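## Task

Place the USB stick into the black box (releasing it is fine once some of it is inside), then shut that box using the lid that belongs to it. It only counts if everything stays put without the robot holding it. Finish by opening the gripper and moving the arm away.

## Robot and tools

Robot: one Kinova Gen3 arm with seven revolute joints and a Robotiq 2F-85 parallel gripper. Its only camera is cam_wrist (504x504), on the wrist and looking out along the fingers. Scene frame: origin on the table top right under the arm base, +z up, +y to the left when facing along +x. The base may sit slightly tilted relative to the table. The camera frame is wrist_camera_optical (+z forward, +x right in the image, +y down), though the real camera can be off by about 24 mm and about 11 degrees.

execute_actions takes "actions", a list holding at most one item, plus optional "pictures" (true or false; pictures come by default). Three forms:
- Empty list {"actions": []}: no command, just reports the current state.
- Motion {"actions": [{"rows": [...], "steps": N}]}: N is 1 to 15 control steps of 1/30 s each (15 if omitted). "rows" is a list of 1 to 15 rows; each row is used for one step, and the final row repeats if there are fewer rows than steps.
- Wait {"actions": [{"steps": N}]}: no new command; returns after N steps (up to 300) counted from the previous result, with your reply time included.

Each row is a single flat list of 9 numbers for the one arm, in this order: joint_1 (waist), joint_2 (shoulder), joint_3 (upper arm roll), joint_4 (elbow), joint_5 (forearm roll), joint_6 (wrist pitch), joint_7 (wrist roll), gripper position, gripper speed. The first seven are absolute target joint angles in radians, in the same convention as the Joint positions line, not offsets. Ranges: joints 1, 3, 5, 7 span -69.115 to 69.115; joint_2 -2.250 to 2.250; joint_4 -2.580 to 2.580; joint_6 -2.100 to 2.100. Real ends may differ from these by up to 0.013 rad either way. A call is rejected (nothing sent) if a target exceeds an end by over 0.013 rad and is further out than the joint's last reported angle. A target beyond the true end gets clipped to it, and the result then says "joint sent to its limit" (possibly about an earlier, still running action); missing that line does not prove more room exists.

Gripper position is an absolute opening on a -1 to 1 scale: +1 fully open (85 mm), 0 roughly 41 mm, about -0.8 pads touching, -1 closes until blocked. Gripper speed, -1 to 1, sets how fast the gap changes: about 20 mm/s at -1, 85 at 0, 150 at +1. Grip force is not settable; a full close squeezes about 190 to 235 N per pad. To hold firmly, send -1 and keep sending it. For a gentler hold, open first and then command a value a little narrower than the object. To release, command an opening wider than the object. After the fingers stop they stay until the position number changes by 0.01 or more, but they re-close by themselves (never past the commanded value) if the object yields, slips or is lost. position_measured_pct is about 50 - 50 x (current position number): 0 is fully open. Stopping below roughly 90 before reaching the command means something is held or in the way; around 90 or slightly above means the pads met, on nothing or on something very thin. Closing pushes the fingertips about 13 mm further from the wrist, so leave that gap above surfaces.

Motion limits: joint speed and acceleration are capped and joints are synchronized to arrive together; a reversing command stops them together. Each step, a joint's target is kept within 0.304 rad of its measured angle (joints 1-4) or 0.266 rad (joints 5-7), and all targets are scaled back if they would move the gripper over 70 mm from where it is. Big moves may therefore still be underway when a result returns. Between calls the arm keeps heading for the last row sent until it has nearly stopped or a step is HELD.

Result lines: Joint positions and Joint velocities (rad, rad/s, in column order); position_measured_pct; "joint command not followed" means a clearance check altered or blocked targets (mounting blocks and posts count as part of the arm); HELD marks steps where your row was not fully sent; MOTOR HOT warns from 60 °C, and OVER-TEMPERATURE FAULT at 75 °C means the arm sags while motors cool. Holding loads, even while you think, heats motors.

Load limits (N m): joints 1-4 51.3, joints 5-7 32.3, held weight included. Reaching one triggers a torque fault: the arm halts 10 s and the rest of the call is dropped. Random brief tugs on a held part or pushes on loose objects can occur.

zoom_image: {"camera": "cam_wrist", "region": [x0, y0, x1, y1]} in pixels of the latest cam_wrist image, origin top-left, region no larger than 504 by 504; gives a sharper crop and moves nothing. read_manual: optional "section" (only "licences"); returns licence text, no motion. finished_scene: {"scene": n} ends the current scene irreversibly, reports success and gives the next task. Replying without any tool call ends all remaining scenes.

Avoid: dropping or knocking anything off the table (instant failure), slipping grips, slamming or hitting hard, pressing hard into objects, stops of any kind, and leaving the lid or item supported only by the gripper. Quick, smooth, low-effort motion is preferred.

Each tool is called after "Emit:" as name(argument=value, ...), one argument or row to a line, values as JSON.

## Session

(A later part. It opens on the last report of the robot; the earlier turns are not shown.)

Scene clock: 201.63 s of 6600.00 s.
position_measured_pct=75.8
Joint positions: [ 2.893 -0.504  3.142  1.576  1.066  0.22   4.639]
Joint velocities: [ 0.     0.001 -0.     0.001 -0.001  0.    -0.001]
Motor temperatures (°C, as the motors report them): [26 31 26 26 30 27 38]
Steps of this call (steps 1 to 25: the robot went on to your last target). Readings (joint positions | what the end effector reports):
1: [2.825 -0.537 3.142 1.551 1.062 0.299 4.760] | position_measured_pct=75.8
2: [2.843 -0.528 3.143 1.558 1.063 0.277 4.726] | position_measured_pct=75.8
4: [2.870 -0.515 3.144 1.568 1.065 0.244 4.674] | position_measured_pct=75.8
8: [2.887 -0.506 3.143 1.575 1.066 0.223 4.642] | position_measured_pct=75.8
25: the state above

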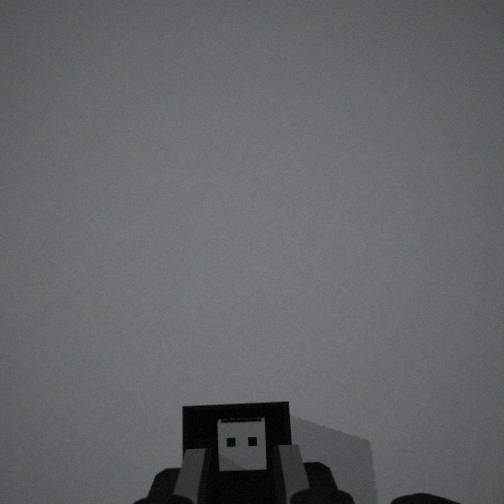

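Emit:
execute_actions(
  actions=[
    {"rows": [[2.9021, -0.5203, 3.1416, 1.5683, 1.0896, 0.2089, 4.6198, -0.58, -0.3],[2.9021, -0.5203, 3.1416, 1.5683, 1.0896, 0.2089, 4.6198, -0.58, -0.3],[2.9021, -0.5203, 3.1416, 1.5683, 1.0896, 0.2089, 4.6198, -0.58, -0.3],[2.9091, -0.5328, 3.1416, 1.5622, 1.1073, 0.2006, 4.6054, -0.58, -0.3],[2.9091, -0.5328, 3.1416, 1.5622, 1.1073, 0.2006, 4.6054, -0.58, -0.3],[2.9091, -0.5328, 3.1416, 1.5622, 1.1073, 0.2006, 4.6054, -0.58, -0.3],[2.9161, -0.5454, 3.1416, 1.5561, 1.1249, 0.1922, 4.5909, -0.58, -0.3]], "steps": 15},
  ],
  pictures=false,
)

Emit:
execute_actions(
  actions=[
    {"steps": 6},
  ],
)

Emit:
zoom_image(
  camera="cam_wrist",
  region=[140, 364, 400, 504],
)

Scene clock: 212.03 s of 6600.00 s.
position_measured_pct=75.8
Joint positions: [ 2.915 -0.542  3.141  1.556  1.124  0.192  4.592]
Joint velocities: [ 0.004 -0.003 -0.004 -0.006  0.011 -0.007 -0.008]
Motor temperatures (°C, as the motors report them): [26 31 26 26 30 27 38]
Steps of this call (steps 1 to 15: the robot went on to your last target; steps 16 to 90: nothing new was sent; then 6.90 s passed at rest; steps 91 to 105: all 15 steps of this action). Readings (joint positions | what the end effector reports):
91: [2.893 -0.505 3.141 1.576 1.067 0.220 4.639] | position_measured_pct=75.8
92: [2.896 -0.509 3.141 1.574 1.072 0.217 4.635] | position_measured_pct=75.8
94: [2.900 -0.516 3.142 1.571 1.082 0.212 4.626] | position_measured_pct=75.8
98: [2.909 -0.532 3.141 1.562 1.106 0.201 4.606] | position_measured_pct=75.8
105: the state above

Scene clock: 212.23 s of 6600.00 s.
position_measured_pct=75.8
Joint positions: [ 2.915 -0.543  3.141  1.556  1.125  0.192  4.591]
Joint velocities: [ 0.001  0.001  0.001 -0.002  0.001 -0.    -0.002]
Motor temperatures (°C, as the motors report them): [26 31 26 26 30 27 38]
Steps of this call (steps 1 to 6: the robot went on to your last target). Readings (joint positions | what the end effector reports):
1: [2.915 -0.542 3.141 1.556 1.124 0.192 4.591] | position_measured_pct=75.8
2: [2.915 -0.543 3.141 1.556 1.125 0.192 4.591] | position_measured_pct=75.8
4: [2.915 -0.543 3.141 1.556 1.125 0.192 4.591] | position_measured_pct=75.8
6: the state above

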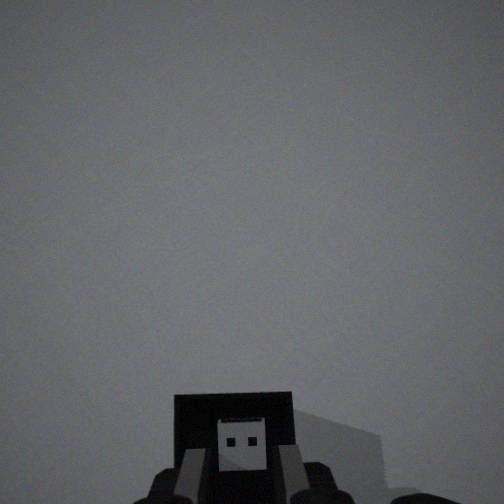

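Region (140, 364, 400, 504) of cam_wrist's 504x504 image, scaled by 1.938; it fills the top 271 rows of this view, and the rest is white.

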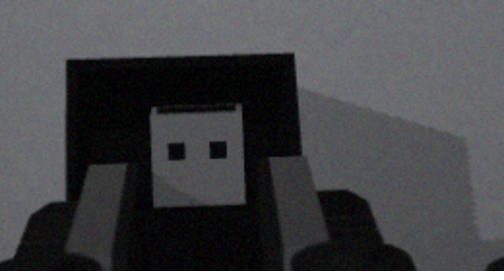

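Emit:
execute_actions(
  actions=[
    {"rows": [[2.9124, -0.5387, 3.1416, 1.5593, 1.1155, 0.1966, 4.5986, -0.58, -0.3],[2.9124, -0.5387, 3.1416, 1.5593, 1.1155, 0.1966, 4.5986, -0.58, -0.3],[2.9124, -0.5387, 3.1416, 1.5593, 1.1155, 0.1966, 4.5986, -0.58, -0.3],[2.9124, -0.5387, 3.1416, 1.5593, 1.1155, 0.1966, 4.5986, -0.58, -0.3],[2.9124, -0.5387, 3.1416, 1.5593, 1.1155, 0.1966, 4.5986, -0.58, -0.3],[2.9124, -0.5387, 3.1416, 1.5593, 1.1155, 0.1966, 4.5986, -0.3, -0.3]], "steps": 15},
  ],
)

Scene clock: 221.27 s of 6600.00 s.
position_measured_pct=65.5
Joint positions: [ 2.912 -0.539  3.142  1.559  1.116  0.197  4.599]
Joint velocities: [-0.     0.001 -0.001 -0.001 -0.001 -0.001  0.001]
Motor temperatures (°C, as the motors report them): [26 31 26 26 30 27 38]
Steps of this call (steps 1 to 15: the robot went on to your last target; steps 16 to 90: nothing new was sent; then 5.53 s passed at rest; steps 91 to 105: all 15 steps of this action). Readings (joint positions | what the end effector reports):
91: [2.915 -0.542 3.141 1.556 1.124 0.192 4.591] | position_measured_pct=75.8
92: [2.914 -0.540 3.141 1.557 1.122 0.193 4.593] | position_measured_pct=75.8
94: [2.913 -0.539 3.141 1.558 1.118 0.195 4.596] | position_measured_pct=75.8
98: [2.913 -0.539 3.142 1.559 1.116 0.196 4.598] | position_measured_pct=74.2
105: the state above

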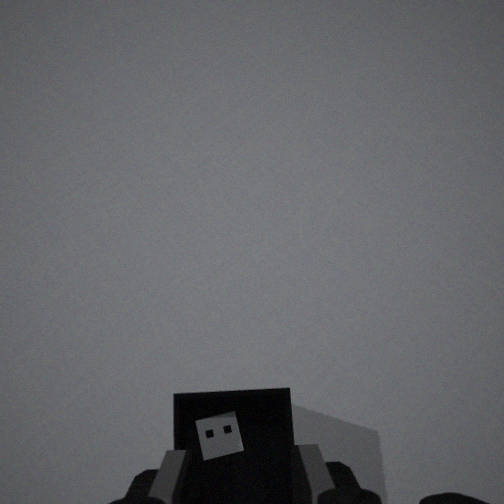

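Emit:
execute_actions(
  actions=[
    {"rows": [[2.8928, -0.5035, 3.1416, 1.5765, 1.0661, 0.2201, 4.6391, -0.3, 0],[2.8928, -0.5035, 3.1416, 1.5765, 1.0661, 0.2201, 4.6391, -0.3, 0],[2.8928, -0.5035, 3.1416, 1.5765, 1.0661, 0.2201, 4.6391, -0.3, 0],[2.8928, -0.5035, 3.1416, 1.5765, 1.0661, 0.2201, 4.6391, -0.3, 0],[2.8928, -0.5035, 3.1416, 1.5765, 1.0661, 0.2201, 4.6391, -0.3, 0],[2.7917, -0.5447, 3.1416, 1.4236, 0.9249, 0.7941, 4.7476, 0.25, 0]], "steps": 15},
  ],
  pictures=false,
)

Emit:
execute_actions(
  actions=[
    {"steps": 25},
  ],
)

Scene clock: 226.87 s of 6600.00 s.
position_measured_pct=43.3
Joint positions: [ 2.81  -0.537  3.14   1.452  0.949  0.512  4.729]
Joint velocities: [-0.148 -0.049  0.005 -0.256 -0.222  1.216  0.171]
Motor temperatures (°C, as the motors report them): [26 31 26 26 30 27 38]
Steps of this call (steps 1 to 15: the robot went on to your last target; steps 16 to 90: nothing new was sent; then 2.10 s passed at rest; steps 91 to 105: all 15 steps of this action). Readings (joint positions | what the end effector reports):
91: [2.912 -0.538 3.142 1.560 1.115 0.197 4.599] | position_measured_pct=65.1
92: [2.908 -0.532 3.142 1.563 1.109 0.200 4.604] | position_measured_pct=65.1
94: [2.900 -0.516 3.142 1.570 1.087 0.210 4.622] | position_measured_pct=65.1
98: [2.880 -0.514 3.143 1.561 1.051 0.247 4.651] | position_measured_pct=63.1
105: the state above

Scene clock: 227.70 s of 6600.00 s.
position_measured_pct=37.7
Joint positions: [ 2.792 -0.545  3.142  1.424  0.925  0.794  4.748]
Joint velocities: [-0.     0.    -0.001 -0.001 -0.001 -0.     0.001]
Motor temperatures (°C, as the motors report them): [26 31 26 26 30 27 38]
Steps of this call (steps 1 to 25: the robot went on to your last target). Readings (joint positions | what the end effector reports):
1: [2.806 -0.539 3.140 1.444 0.943 0.553 4.734] | position_measured_pct=40.9
2: [2.803 -0.540 3.141 1.439 0.938 0.593 4.738] | position_measured_pct=39.3
4: [2.798 -0.542 3.141 1.431 0.931 0.675 4.743] | position_measured_pct=38.1
8: [2.794 -0.544 3.142 1.425 0.925 0.780 4.747] | position_measured_pct=37.7
25: the state above

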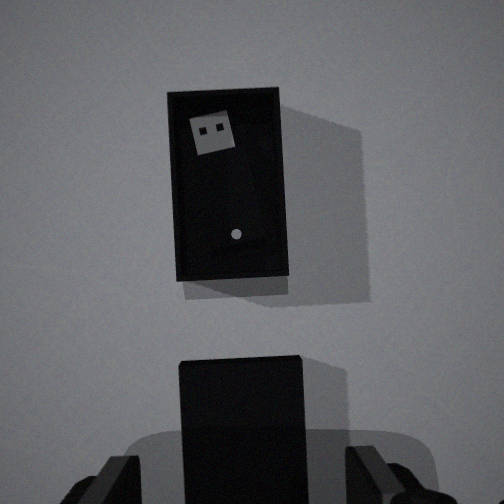

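Emit:
zoom_image(
  camera="cam_wrist",
  region=[140, 70, 390, 320],
)

Region (140, 70, 390, 320) of cam_wrist's 504x504 image, scaled by 2.016.

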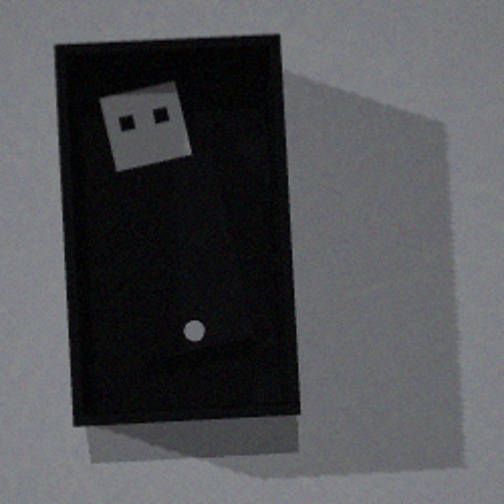

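Emit:
execute_actions(
  actions=[
    {"rows": [[2.8128, -0.5785, 3.1416, 1.4079, 0.9368, 0.7678, 4.743, 0.25, 0],[2.8128, -0.5785, 3.1416, 1.4079, 0.9368, 0.7678, 4.743, 0.25, 0],[2.8128, -0.5785, 3.1416, 1.4079, 0.9368, 0.7678, 4.743, 0.25, 0],[2.8233, -0.5954, 3.1416, 1.4001, 0.9427, 0.7547, 4.7406, 0.25, 0],[2.8233, -0.5954, 3.1416, 1.4001, 0.9427, 0.7547, 4.7406, 0.25, 0],[2.8233, -0.5954, 3.1416, 1.4001, 0.9427, 0.7547, 4.7406, 0.25, 0],[2.8343, -0.613, 3.1416, 1.3919, 0.9489, 0.741, 4.7382, 0.25, 0]], "steps": 15},
  ],
  pictures=false,
)

Emit:
execute_actions(
  actions=[
    {"rows": [[2.8343, -0.613, 3.1416, 1.3919, 0.9489, 0.741, 4.7382, -0.17, -0.4]], "steps": 13},
  ],
)

Scene clock: 233.83 s of 6600.00 s.
position_measured_pct=37.7
Joint positions: [ 2.833 -0.611  3.142  1.393  0.949  0.742  4.738]
Joint velocities: [ 0.012 -0.017 -0.002 -0.01   0.004 -0.009 -0.001]
Motor temperatures (°C, as the motors report them): [26 31 26 26 30 27 38]
Steps of this call (steps 1 to 15: the robot went on to your last target; steps 16 to 90: nothing new was sent; then 2.63 s passed at rest; steps 91 to 105: all 15 steps of this action). Readings (joint positions | what the end effector reports):
91: [2.792 -0.546 3.141 1.423 0.925 0.794 4.748] | position_measured_pct=37.7
92: [2.796 -0.551 3.141 1.420 0.927 0.790 4.747] | position_measured_pct=37.7
94: [2.806 -0.567 3.141 1.414 0.932 0.778 4.745] | position_measured_pct=37.7
98: [2.822 -0.593 3.142 1.401 0.942 0.757 4.741] | position_measured_pct=37.7
105: the state above

Scene clock: 234.27 s of 6600.00 s.
position_measured_pct=54.8
Joint positions: [ 2.834 -0.612  3.141  1.392  0.949  0.741  4.738]
Joint velocities: [-0.     0.001 -0.002  0.001  0.    -0.002  0.   ]
Motor temperatures (°C, as the motors report them): [26 31 26 26 30 27 38]
Steps of this call (steps 1 to 13: all 13 steps of this action). Readings (joint positions | what the end effector reports):
1: [2.833 -0.612 3.142 1.392 0.949 0.741 4.738] | position_measured_pct=37.7
2: [2.834 -0.612 3.142 1.392 0.949 0.741 4.738] | position_measured_pct=38.1
4: [2.834 -0.612 3.142 1.392 0.949 0.741 4.738] | position_measured_pct=40.9
8: [2.834 -0.613 3.142 1.392 0.949 0.741 4.738] | position_measured_pct=48.8
13: the state above

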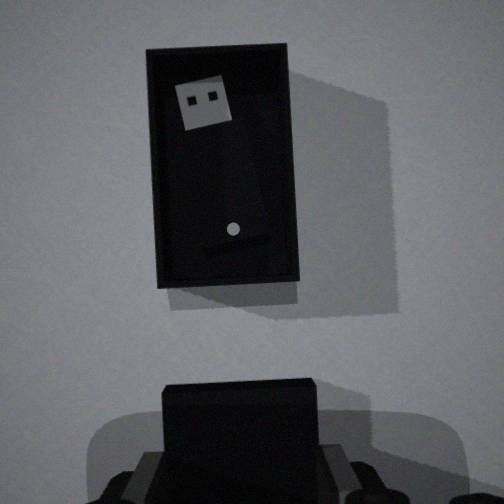

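Emit:
execute_actions(
  actions=[
    {"rows": [[2.8128, -0.5785, 3.1416, 1.4079, 0.9368, 0.7678, 4.743, -0.17, -0.4],[2.8128, -0.5785, 3.1416, 1.4079, 0.9368, 0.7678, 4.743, -0.17, -0.4],[2.7917, -0.5447, 3.1416, 1.4236, 0.9249, 0.7941, 4.7476, -0.17, -0.4],[2.7917, -0.5447, 3.1416, 1.4236, 0.9249, 0.7941, 4.7476, -0.17, -0.4],[2.7917, -0.5447, 3.1416, 1.4236, 0.9249, 0.7941, 4.7476, -0.17, -0.4],[2.7917, -0.5447, 3.1416, 1.4236, 0.9249, 0.7941, 4.7476, -0.17, -0.4],[2.7917, -0.5447, 3.1416, 1.4236, 0.9249, 0.7941, 4.7476, -0.17, -0.4],[2.7917, -0.5447, 3.1416, 1.4236, 0.9249, 0.7941, 4.7476, -0.17, -0.4],[2.7917, -0.5447, 3.1416, 1.4236, 0.9249, 0.7941, 4.7476, -0.17, -0.4],[2.749, -0.626, 3.1416, 1.263, 0.882, 0.876, 4.797, -0.17, -0.4],[2.749, -0.626, 3.1416, 1.263, 0.882, 0.876, 4.797, -0.17, -0.4],[2.749, -0.626, 3.1416, 1.263, 0.882, 0.876, 4.797, -0.17, -0.4],[2.749, -0.626, 3.1416, 1.263, 0.882, 0.876, 4.797, -0.17, -0.4],[2.7064, -0.707, 3.1416, 1.1024, 0.8388, 0.9577, 4.847, -0.17, -0.4]], "steps": 15},
  ],
  pictures=false,
)

Emit:
execute_actions(
  actions=[
    {"steps": 22},
  ],
)

Emit:
zoom_image(
  camera="cam_wrist",
  region=[140, 340, 340, 440],
)

Scene clock: 244.27 s of 6600.00 s.
position_measured_pct=54.8
Joint positions: [ 2.767 -0.588  3.143  1.346  0.903  0.838  4.772]
Joint velocities: [-0.253 -0.438 -0.    -0.875 -0.245  0.472  0.275]
Motor temperatures (°C, as the motors report them): [26 31 26 26 30 27 38]
Steps of this call (steps 1 to 15: the robot went on to your last target; steps 16 to 90: nothing new was sent; then 6.50 s passed at rest; steps 91 to 105: all 15 steps of this action). Readings (joint positions | what the end effector reports):
91: [2.833 -0.611 3.142 1.392 0.949 0.742 4.738] | position_measured_pct=54.8
92: [2.830 -0.606 3.142 1.395 0.947 0.745 4.739] | position_measured_pct=54.8
94: [2.817 -0.586 3.142 1.405 0.940 0.760 4.742] | position_measured_pct=54.8
98: [2.797 -0.554 3.141 1.419 0.928 0.788 4.746] | position_measured_pct=54.8
105: the state above

Scene clock: 245.00 s of 6600.00 s.
position_measured_pct=54.8
Joint positions: [ 2.706 -0.707  3.142  1.102  0.839  0.958  4.847]
Joint velocities: [-0.    -0.002 -0.    -0.001  0.001  0.001 -0.   ]
Motor temperatures (°C, as the motors report them): [26 31 26 26 30 27 38]
Steps of this call (steps 1 to 22: the robot went on to your last target). Readings (joint positions | what the end effector reports):
1: [2.759 -0.604 3.143 1.313 0.894 0.855 4.782] | position_measured_pct=54.8
2: [2.750 -0.622 3.142 1.278 0.885 0.872 4.793] | position_measured_pct=54.8
4: [2.734 -0.654 3.141 1.212 0.867 0.904 4.814] | position_measured_pct=54.8
8: [2.713 -0.694 3.141 1.125 0.844 0.947 4.841] | position_measured_pct=54.8
22: the state above

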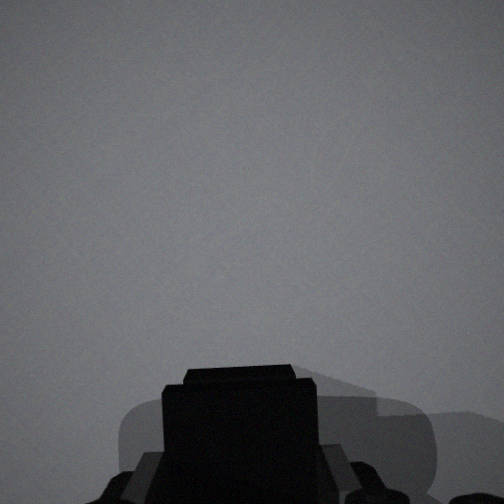

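Region (140, 340, 340, 440) of cam_wrist's 504x504 image, scaled by 2.520.

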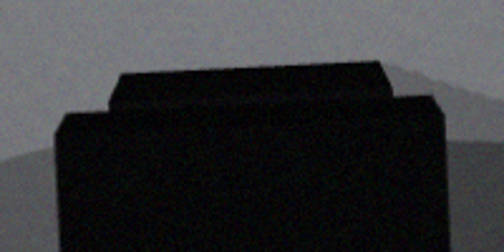

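Emit:
execute_actions(
  actions=[
    {"rows": [[2.726, -0.737, 3.1416, 1.0866, 0.842, 0.9342, 4.8497, -0.17, -0.4]], "steps": 15},
  ],
)

Emit:
zoom_image(
  camera="cam_wrist",
  region=[140, 340, 340, 440],
)

Scene clock: 253.73 s of 6600.00 s.
position_measured_pct=54.8
Joint positions: [ 2.726 -0.737  3.142  1.087  0.842  0.934  4.85 ]
Joint velocities: [ 0.002 -0.003 -0.001  0.     0.    -0.     0.001]
Motor temperatures (°C, as the motors report them): [26 31 26 26 30 27 38]
Steps of this call (steps 1 to 15: the robot went on to your last target; steps 16 to 90: nothing new was sent; then 5.23 s passed at rest; steps 91 to 105: all 15 steps of this action). Readings (joint positions | what the end effector reports):
91: [2.707 -0.708 3.141 1.102 0.839 0.957 4.847] | position_measured_pct=54.8
92: [2.711 -0.713 3.141 1.099 0.839 0.954 4.847] | position_measured_pct=54.8
94: [2.719 -0.727 3.141 1.092 0.841 0.943 4.849] | position_measured_pct=54.8
98: [2.724 -0.735 3.142 1.088 0.842 0.936 4.850] | position_measured_pct=54.8
105: the state above

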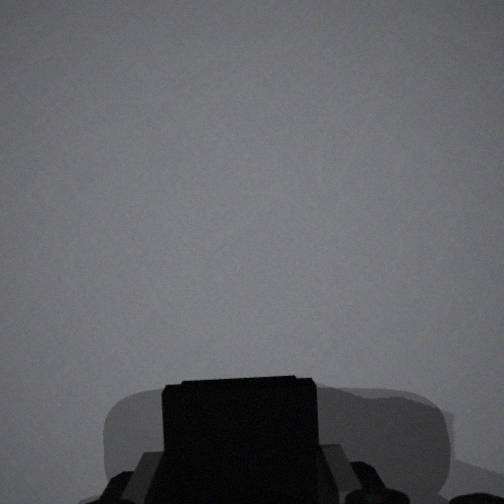

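Region (140, 340, 340, 440) of cam_wrist's 504x504 image, scaled by 2.520.

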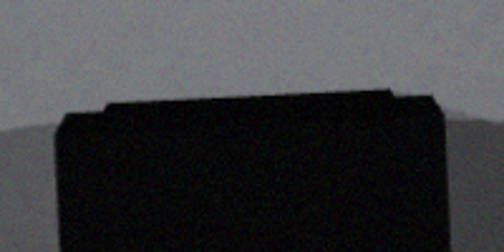

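Emit:
execute_actions(
  actions=[
    {"rows": [[2.7276, -0.7399, 3.1416, 1.0858, 0.8428, 0.9316, 4.8497, -0.17, -0.4],[2.7276, -0.7399, 3.1416, 1.0858, 0.8428, 0.9316, 4.8497, -0.17, -0.4],[2.7295, -0.7429, 3.1416, 1.0842, 0.8432, 0.9293, 4.8498, -0.17, -0.4],[2.7295, -0.7429, 3.1416, 1.0842, 0.8432, 0.9293, 4.8498, -0.17, -0.4],[2.7314, -0.7459, 3.1416, 1.0827, 0.8436, 0.927, 4.8499, -0.17, -0.4],[2.7314, -0.7459, 3.1416, 1.0827, 0.8436, 0.927, 4.8499, -0.17, -0.4],[2.7333, -0.7489, 3.1416, 1.0811, 0.844, 0.9246, 4.85, -0.17, -0.4],[2.7333, -0.7489, 3.1416, 1.0811, 0.844, 0.9246, 4.85, -0.17, -0.4],[2.7352, -0.7519, 3.1416, 1.0795, 0.8444, 0.9223, 4.85, -0.17, -0.4]], "steps": 15},
  ],
  pictures=false,
)

Emit:
execute_actions(
  actions=[
    {"steps": 6},
  ],
)

Scene clock: 262.40 s of 6600.00 s.
position_measured_pct=54.8
Joint positions: [ 2.735 -0.751  3.142  1.08   0.844  0.923  4.85 ]
Joint velocities: [ 0.004 -0.007  0.    -0.005  0.001 -0.004 -0.001]
Motor temperatures (°C, as the motors report them): [26 31 26 26 30 27 38]
Steps of this call (steps 1 to 15: the robot went on to your last target; steps 16 to 90: nothing new was sent; then 5.17 s passed at rest; steps 91 to 105: all 15 steps of this action). Readings (joint positions | what the end effector reports):
91: [2.726 -0.737 3.142 1.086 0.842 0.934 4.850] | position_measured_pct=54.8
92: [2.727 -0.738 3.142 1.086 0.842 0.933 4.850] | position_measured_pct=54.8
94: [2.728 -0.740 3.142 1.085 0.843 0.932 4.850] | position_measured_pct=54.8
98: [2.731 -0.745 3.142 1.083 0.844 0.927 4.850] | position_measured_pct=54.8
105: the state above

Scene clock: 262.60 s of 6600.00 s.
position_measured_pct=54.8
Joint positions: [ 2.735 -0.752  3.142  1.08   0.844  0.922  4.85 ]
Joint velocities: [ 0.001 -0.002  0.001 -0.     0.001 -0.    -0.001]
Motor temperatures (°C, as the motors report them): [26 31 26 26 30 27 38]
Steps of this call (steps 1 to 6: the robot went on to your last target). Readings (joint positions | what the end effector reports):
1: [2.735 -0.751 3.142 1.080 0.844 0.923 4.850] | position_measured_pct=54.8
2: [2.735 -0.752 3.142 1.080 0.844 0.922 4.850] | position_measured_pct=54.8
4: [2.735 -0.752 3.142 1.080 0.844 0.922 4.850] | position_measured_pct=54.8
6: the state above

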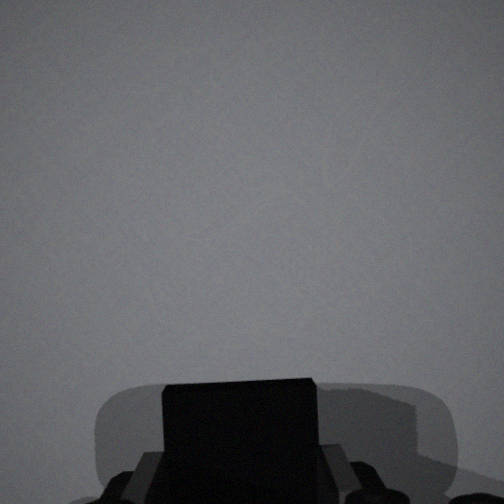

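Emit:
execute_actions(
  actions=[],
)

Scene clock: 270.70 s of 6600.00 s.
position_measured_pct=54.8
Joint positions: [ 2.735 -0.752  3.142  1.079  0.844  0.922  4.85 ]
Joint velocities: [ 0.     0.     0.     0.001 -0.001  0.    -0.   ]
Motor temperatures (°C, as the motors report them): [26 31 26 26 30 27 38]
Steps of this call (steps 1 to 15: the robot went on to your last target; steps 16 to 90: nothing new was sent; then 5.10 s passed at rest). Readings (joint positions | what the end effector reports):
1: [2.735 -0.752 3.142 1.080 0.844 0.922 4.850] | position_measured_pct=54.8
2: [2.735 -0.752 3.142 1.080 0.844 0.922 4.850] | position_measured_pct=54.8
4: [2.735 -0.752 3.142 1.080 0.844 0.922 4.850] | position_measured_pct=54.8
8: [2.735 -0.752 3.142 1.079 0.844 0.922 4.850] | position_measured_pct=54.8
90: the state above
The arm was judged still, so your last target was given up. Only a new action makes it travel on or press farther. Fingers that are still opening or closing keep moving.

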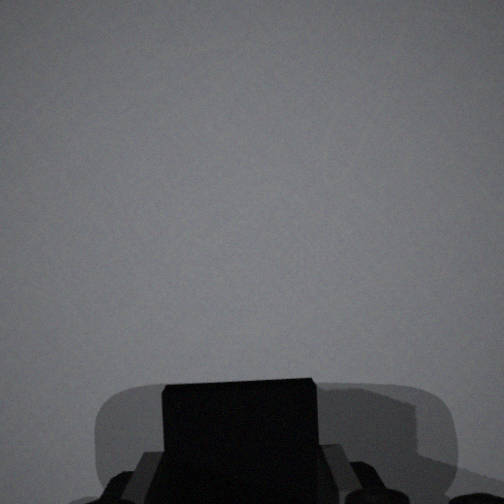

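Emit:
execute_actions(
  actions=[
    {"rows": [[2.7352, -0.7519, 3.1416, 1.0795, 0.8444, 0.9223, 4.85, 0.3, -0.3]], "steps": 12},
  ],
)

Emit:
execute_actions(
  actions=[
    {"rows": [[2.7064, -0.707, 3.1416, 1.1024, 0.8388, 0.9577, 4.847, 0.3, -0.3]], "steps": 15},
  ],
  pictures=false,
)

Emit:
execute_actions(
  actions=[
    {"steps": 20},
  ],
)

Scene clock: 275.00 s of 6600.00 s.
position_measured_pct=35.7
Joint positions: [ 2.735 -0.752  3.142  1.079  0.844  0.922  4.85 ]
Joint velocities: [ 0.    -0.     0.     0.001 -0.     0.001 -0.001]
Motor temperatures (°C, as the motors report them): [26 31 26 26 30 27 38]
Steps of this call (steps 1 to 90: nothing new was sent; then 0.90 s passed at rest; steps 91 to 102: all 12 steps of this action). Readings (joint positions | what the end effector reports):
91: [2.735 -0.752 3.142 1.079 0.844 0.922 4.850] | position_measured_pct=54.8
92: [2.735 -0.752 3.142 1.079 0.844 0.922 4.850] | position_measured_pct=54.8
94: [2.735 -0.752 3.142 1.079 0.844 0.922 4.850] | position_measured_pct=51.6
98: [2.735 -0.752 3.142 1.079 0.844 0.922 4.850] | position_measured_pct=42.9
102: the state above

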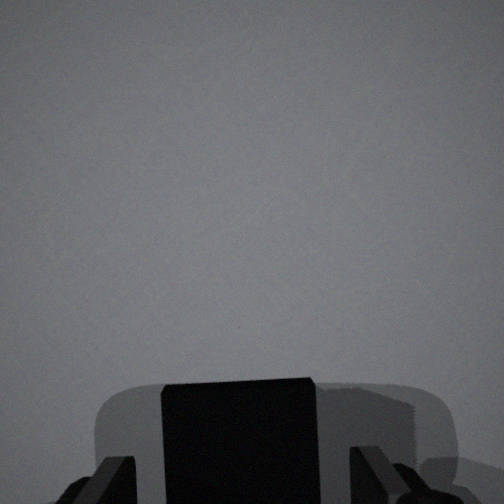

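Scene clock: 275.50 s of 6600.00 s.
position_measured_pct=34.9
Joint positions: [ 2.707 -0.707  3.142  1.102  0.839  0.958  4.847]
Joint velocities: [-0.003  0.004 -0.     0.001 -0.     0.001  0.001]
Motor temperatures (°C, as the motors report them): [26 31 26 26 30 27 38]
Steps of this call (steps 1 to 15: all 15 steps of this action). Readings (joint positions | what the end effector reports):
1: [2.735 -0.751 3.142 1.080 0.844 0.923 4.850] | position_measured_pct=35.3
2: [2.731 -0.746 3.142 1.083 0.844 0.926 4.850] | position_measured_pct=35.3
4: [2.718 -0.726 3.142 1.093 0.841 0.941 4.848] | position_measured_pct=34.9
8: [2.709 -0.711 3.141 1.100 0.839 0.955 4.847] | position_measured_pct=34.9
15: the state above

Scene clock: 276.17 s of 6600.00 s.
position_measured_pct=34.9
Joint positions: [ 2.706 -0.707  3.142  1.102  0.839  0.958  4.847]
Joint velocities: [ 0.    -0.     0.002 -0.001  0.     0.001  0.   ]
Motor temperatures (°C, as the motors report them): [26 32 26 26 30 27 38]
Steps of this call (steps 1 to 15: the robot went on to your last target; steps 16 to 20: nothing new was sent). Readings (joint positions | what the end effector reports):
1: [2.707 -0.707 3.142 1.102 0.839 0.958 4.847] | position_measured_pct=34.9
2: [2.707 -0.707 3.142 1.102 0.839 0.958 4.847] | position_measured_pct=34.9
4: [2.706 -0.707 3.142 1.102 0.839 0.958 4.847] | position_measured_pct=34.9
8: [2.706 -0.707 3.142 1.102 0.839 0.958 4.847] | position_measured_pct=34.9
20: the state above
The arm was judged still, so your last target was given up. Only a new action makes it travel on or press farther. Fingers that are still opening or closing keep moving.

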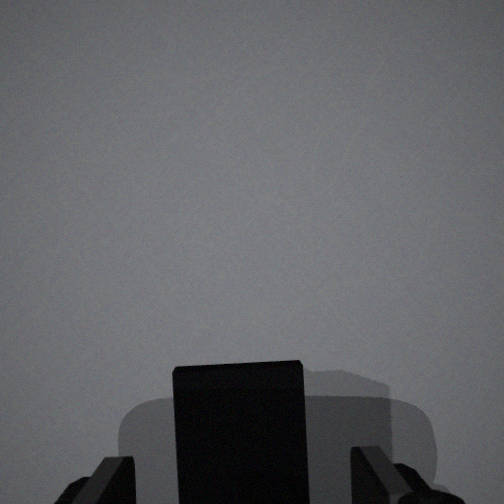

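Emit:
zoom_image(
  camera="cam_wrist",
  region=[150, 340, 330, 504],
)

Emit:
execute_actions(
  actions=[
    {"rows": [[2.5997, -0.5658, 3.1416, 1.1346, 0.8139, 1.1087, 4.85, 0.3, 0]], "steps": 15},
  ],
  pictures=false,
)

Emit:
execute_actions(
  actions=[
    {"steps": 25},
  ],
)

Region (150, 340, 330, 504) of cam_wrist's 504x504 image, scaled by 2.800; it fills the top 459 rows of this view, and the rest is white.

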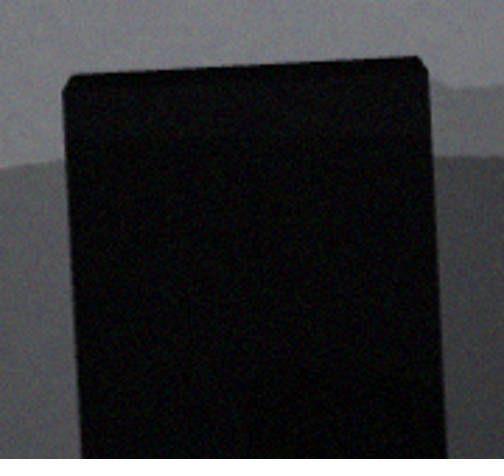

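Scene clock: 278.80 s of 6600.00 s.
position_measured_pct=34.9
Joint positions: [ 2.602 -0.568  3.141  1.134  0.814  1.108  4.85 ]
Joint velocities: [-0.022  0.025  0.002  0.007 -0.002  0.014 -0.   ]
Motor temperatures (°C, as the motors report them): [26 32 26 26 30 27 38]
Steps of this call (steps 1 to 64: nothing new was sent; steps 65 to 79: all 15 steps of this action). Readings (joint positions | what the end effector reports):
65: [2.706 -0.706 3.142 1.103 0.839 0.958 4.847] | position_measured_pct=34.9
66: [2.701 -0.701 3.143 1.105 0.838 0.963 4.847] | position_measured_pct=34.9
68: [2.680 -0.674 3.144 1.112 0.833 0.990 4.848] | position_measured_pct=34.9
72: [2.626 -0.602 3.141 1.126 0.820 1.069 4.849] | position_measured_pct=34.9
79: the state above

Scene clock: 279.63 s of 6600.00 s.
position_measured_pct=34.9
Joint positions: [ 2.6   -0.566  3.142  1.135  0.814  1.109  4.85 ]
Joint velocities: [-0.     0.     0.001 -0.002  0.001 -0.001 -0.   ]
Motor temperatures (°C, as the motors report them): [26 32 26 26 30 27 38]
Steps of this call (steps 1 to 15: the robot went on to your last target; steps 16 to 25: nothing new was sent). Readings (joint positions | what the end effector reports):
1: [2.602 -0.568 3.142 1.134 0.814 1.108 4.850] | position_measured_pct=34.9
2: [2.601 -0.567 3.142 1.134 0.814 1.108 4.850] | position_measured_pct=34.9
4: [2.600 -0.567 3.142 1.134 0.814 1.108 4.850] | position_measured_pct=34.9
8: [2.600 -0.566 3.142 1.135 0.814 1.109 4.850] | position_measured_pct=34.9
25: the state above
The arm was judged still, so your last target was given up. Only a new action makes it travel on or press farther. Fingers that are still opening or closing keep moving.

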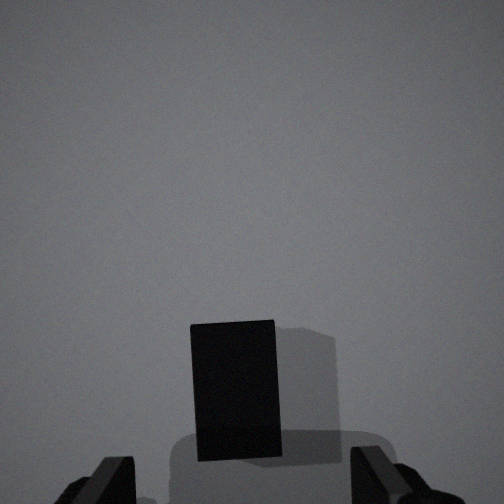

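Emit:
zoom_image(
  camera="cam_wrist",
  region=[170, 305, 350, 485],
)

Region (170, 305, 350, 485) of cam_wrist's 504x504 image, scaled by 2.800.

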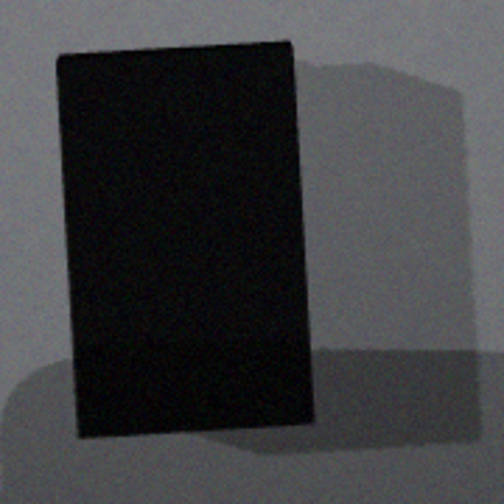

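Emit:
finished_scene(
  scene=2,
)

The scene is finished: the task was done.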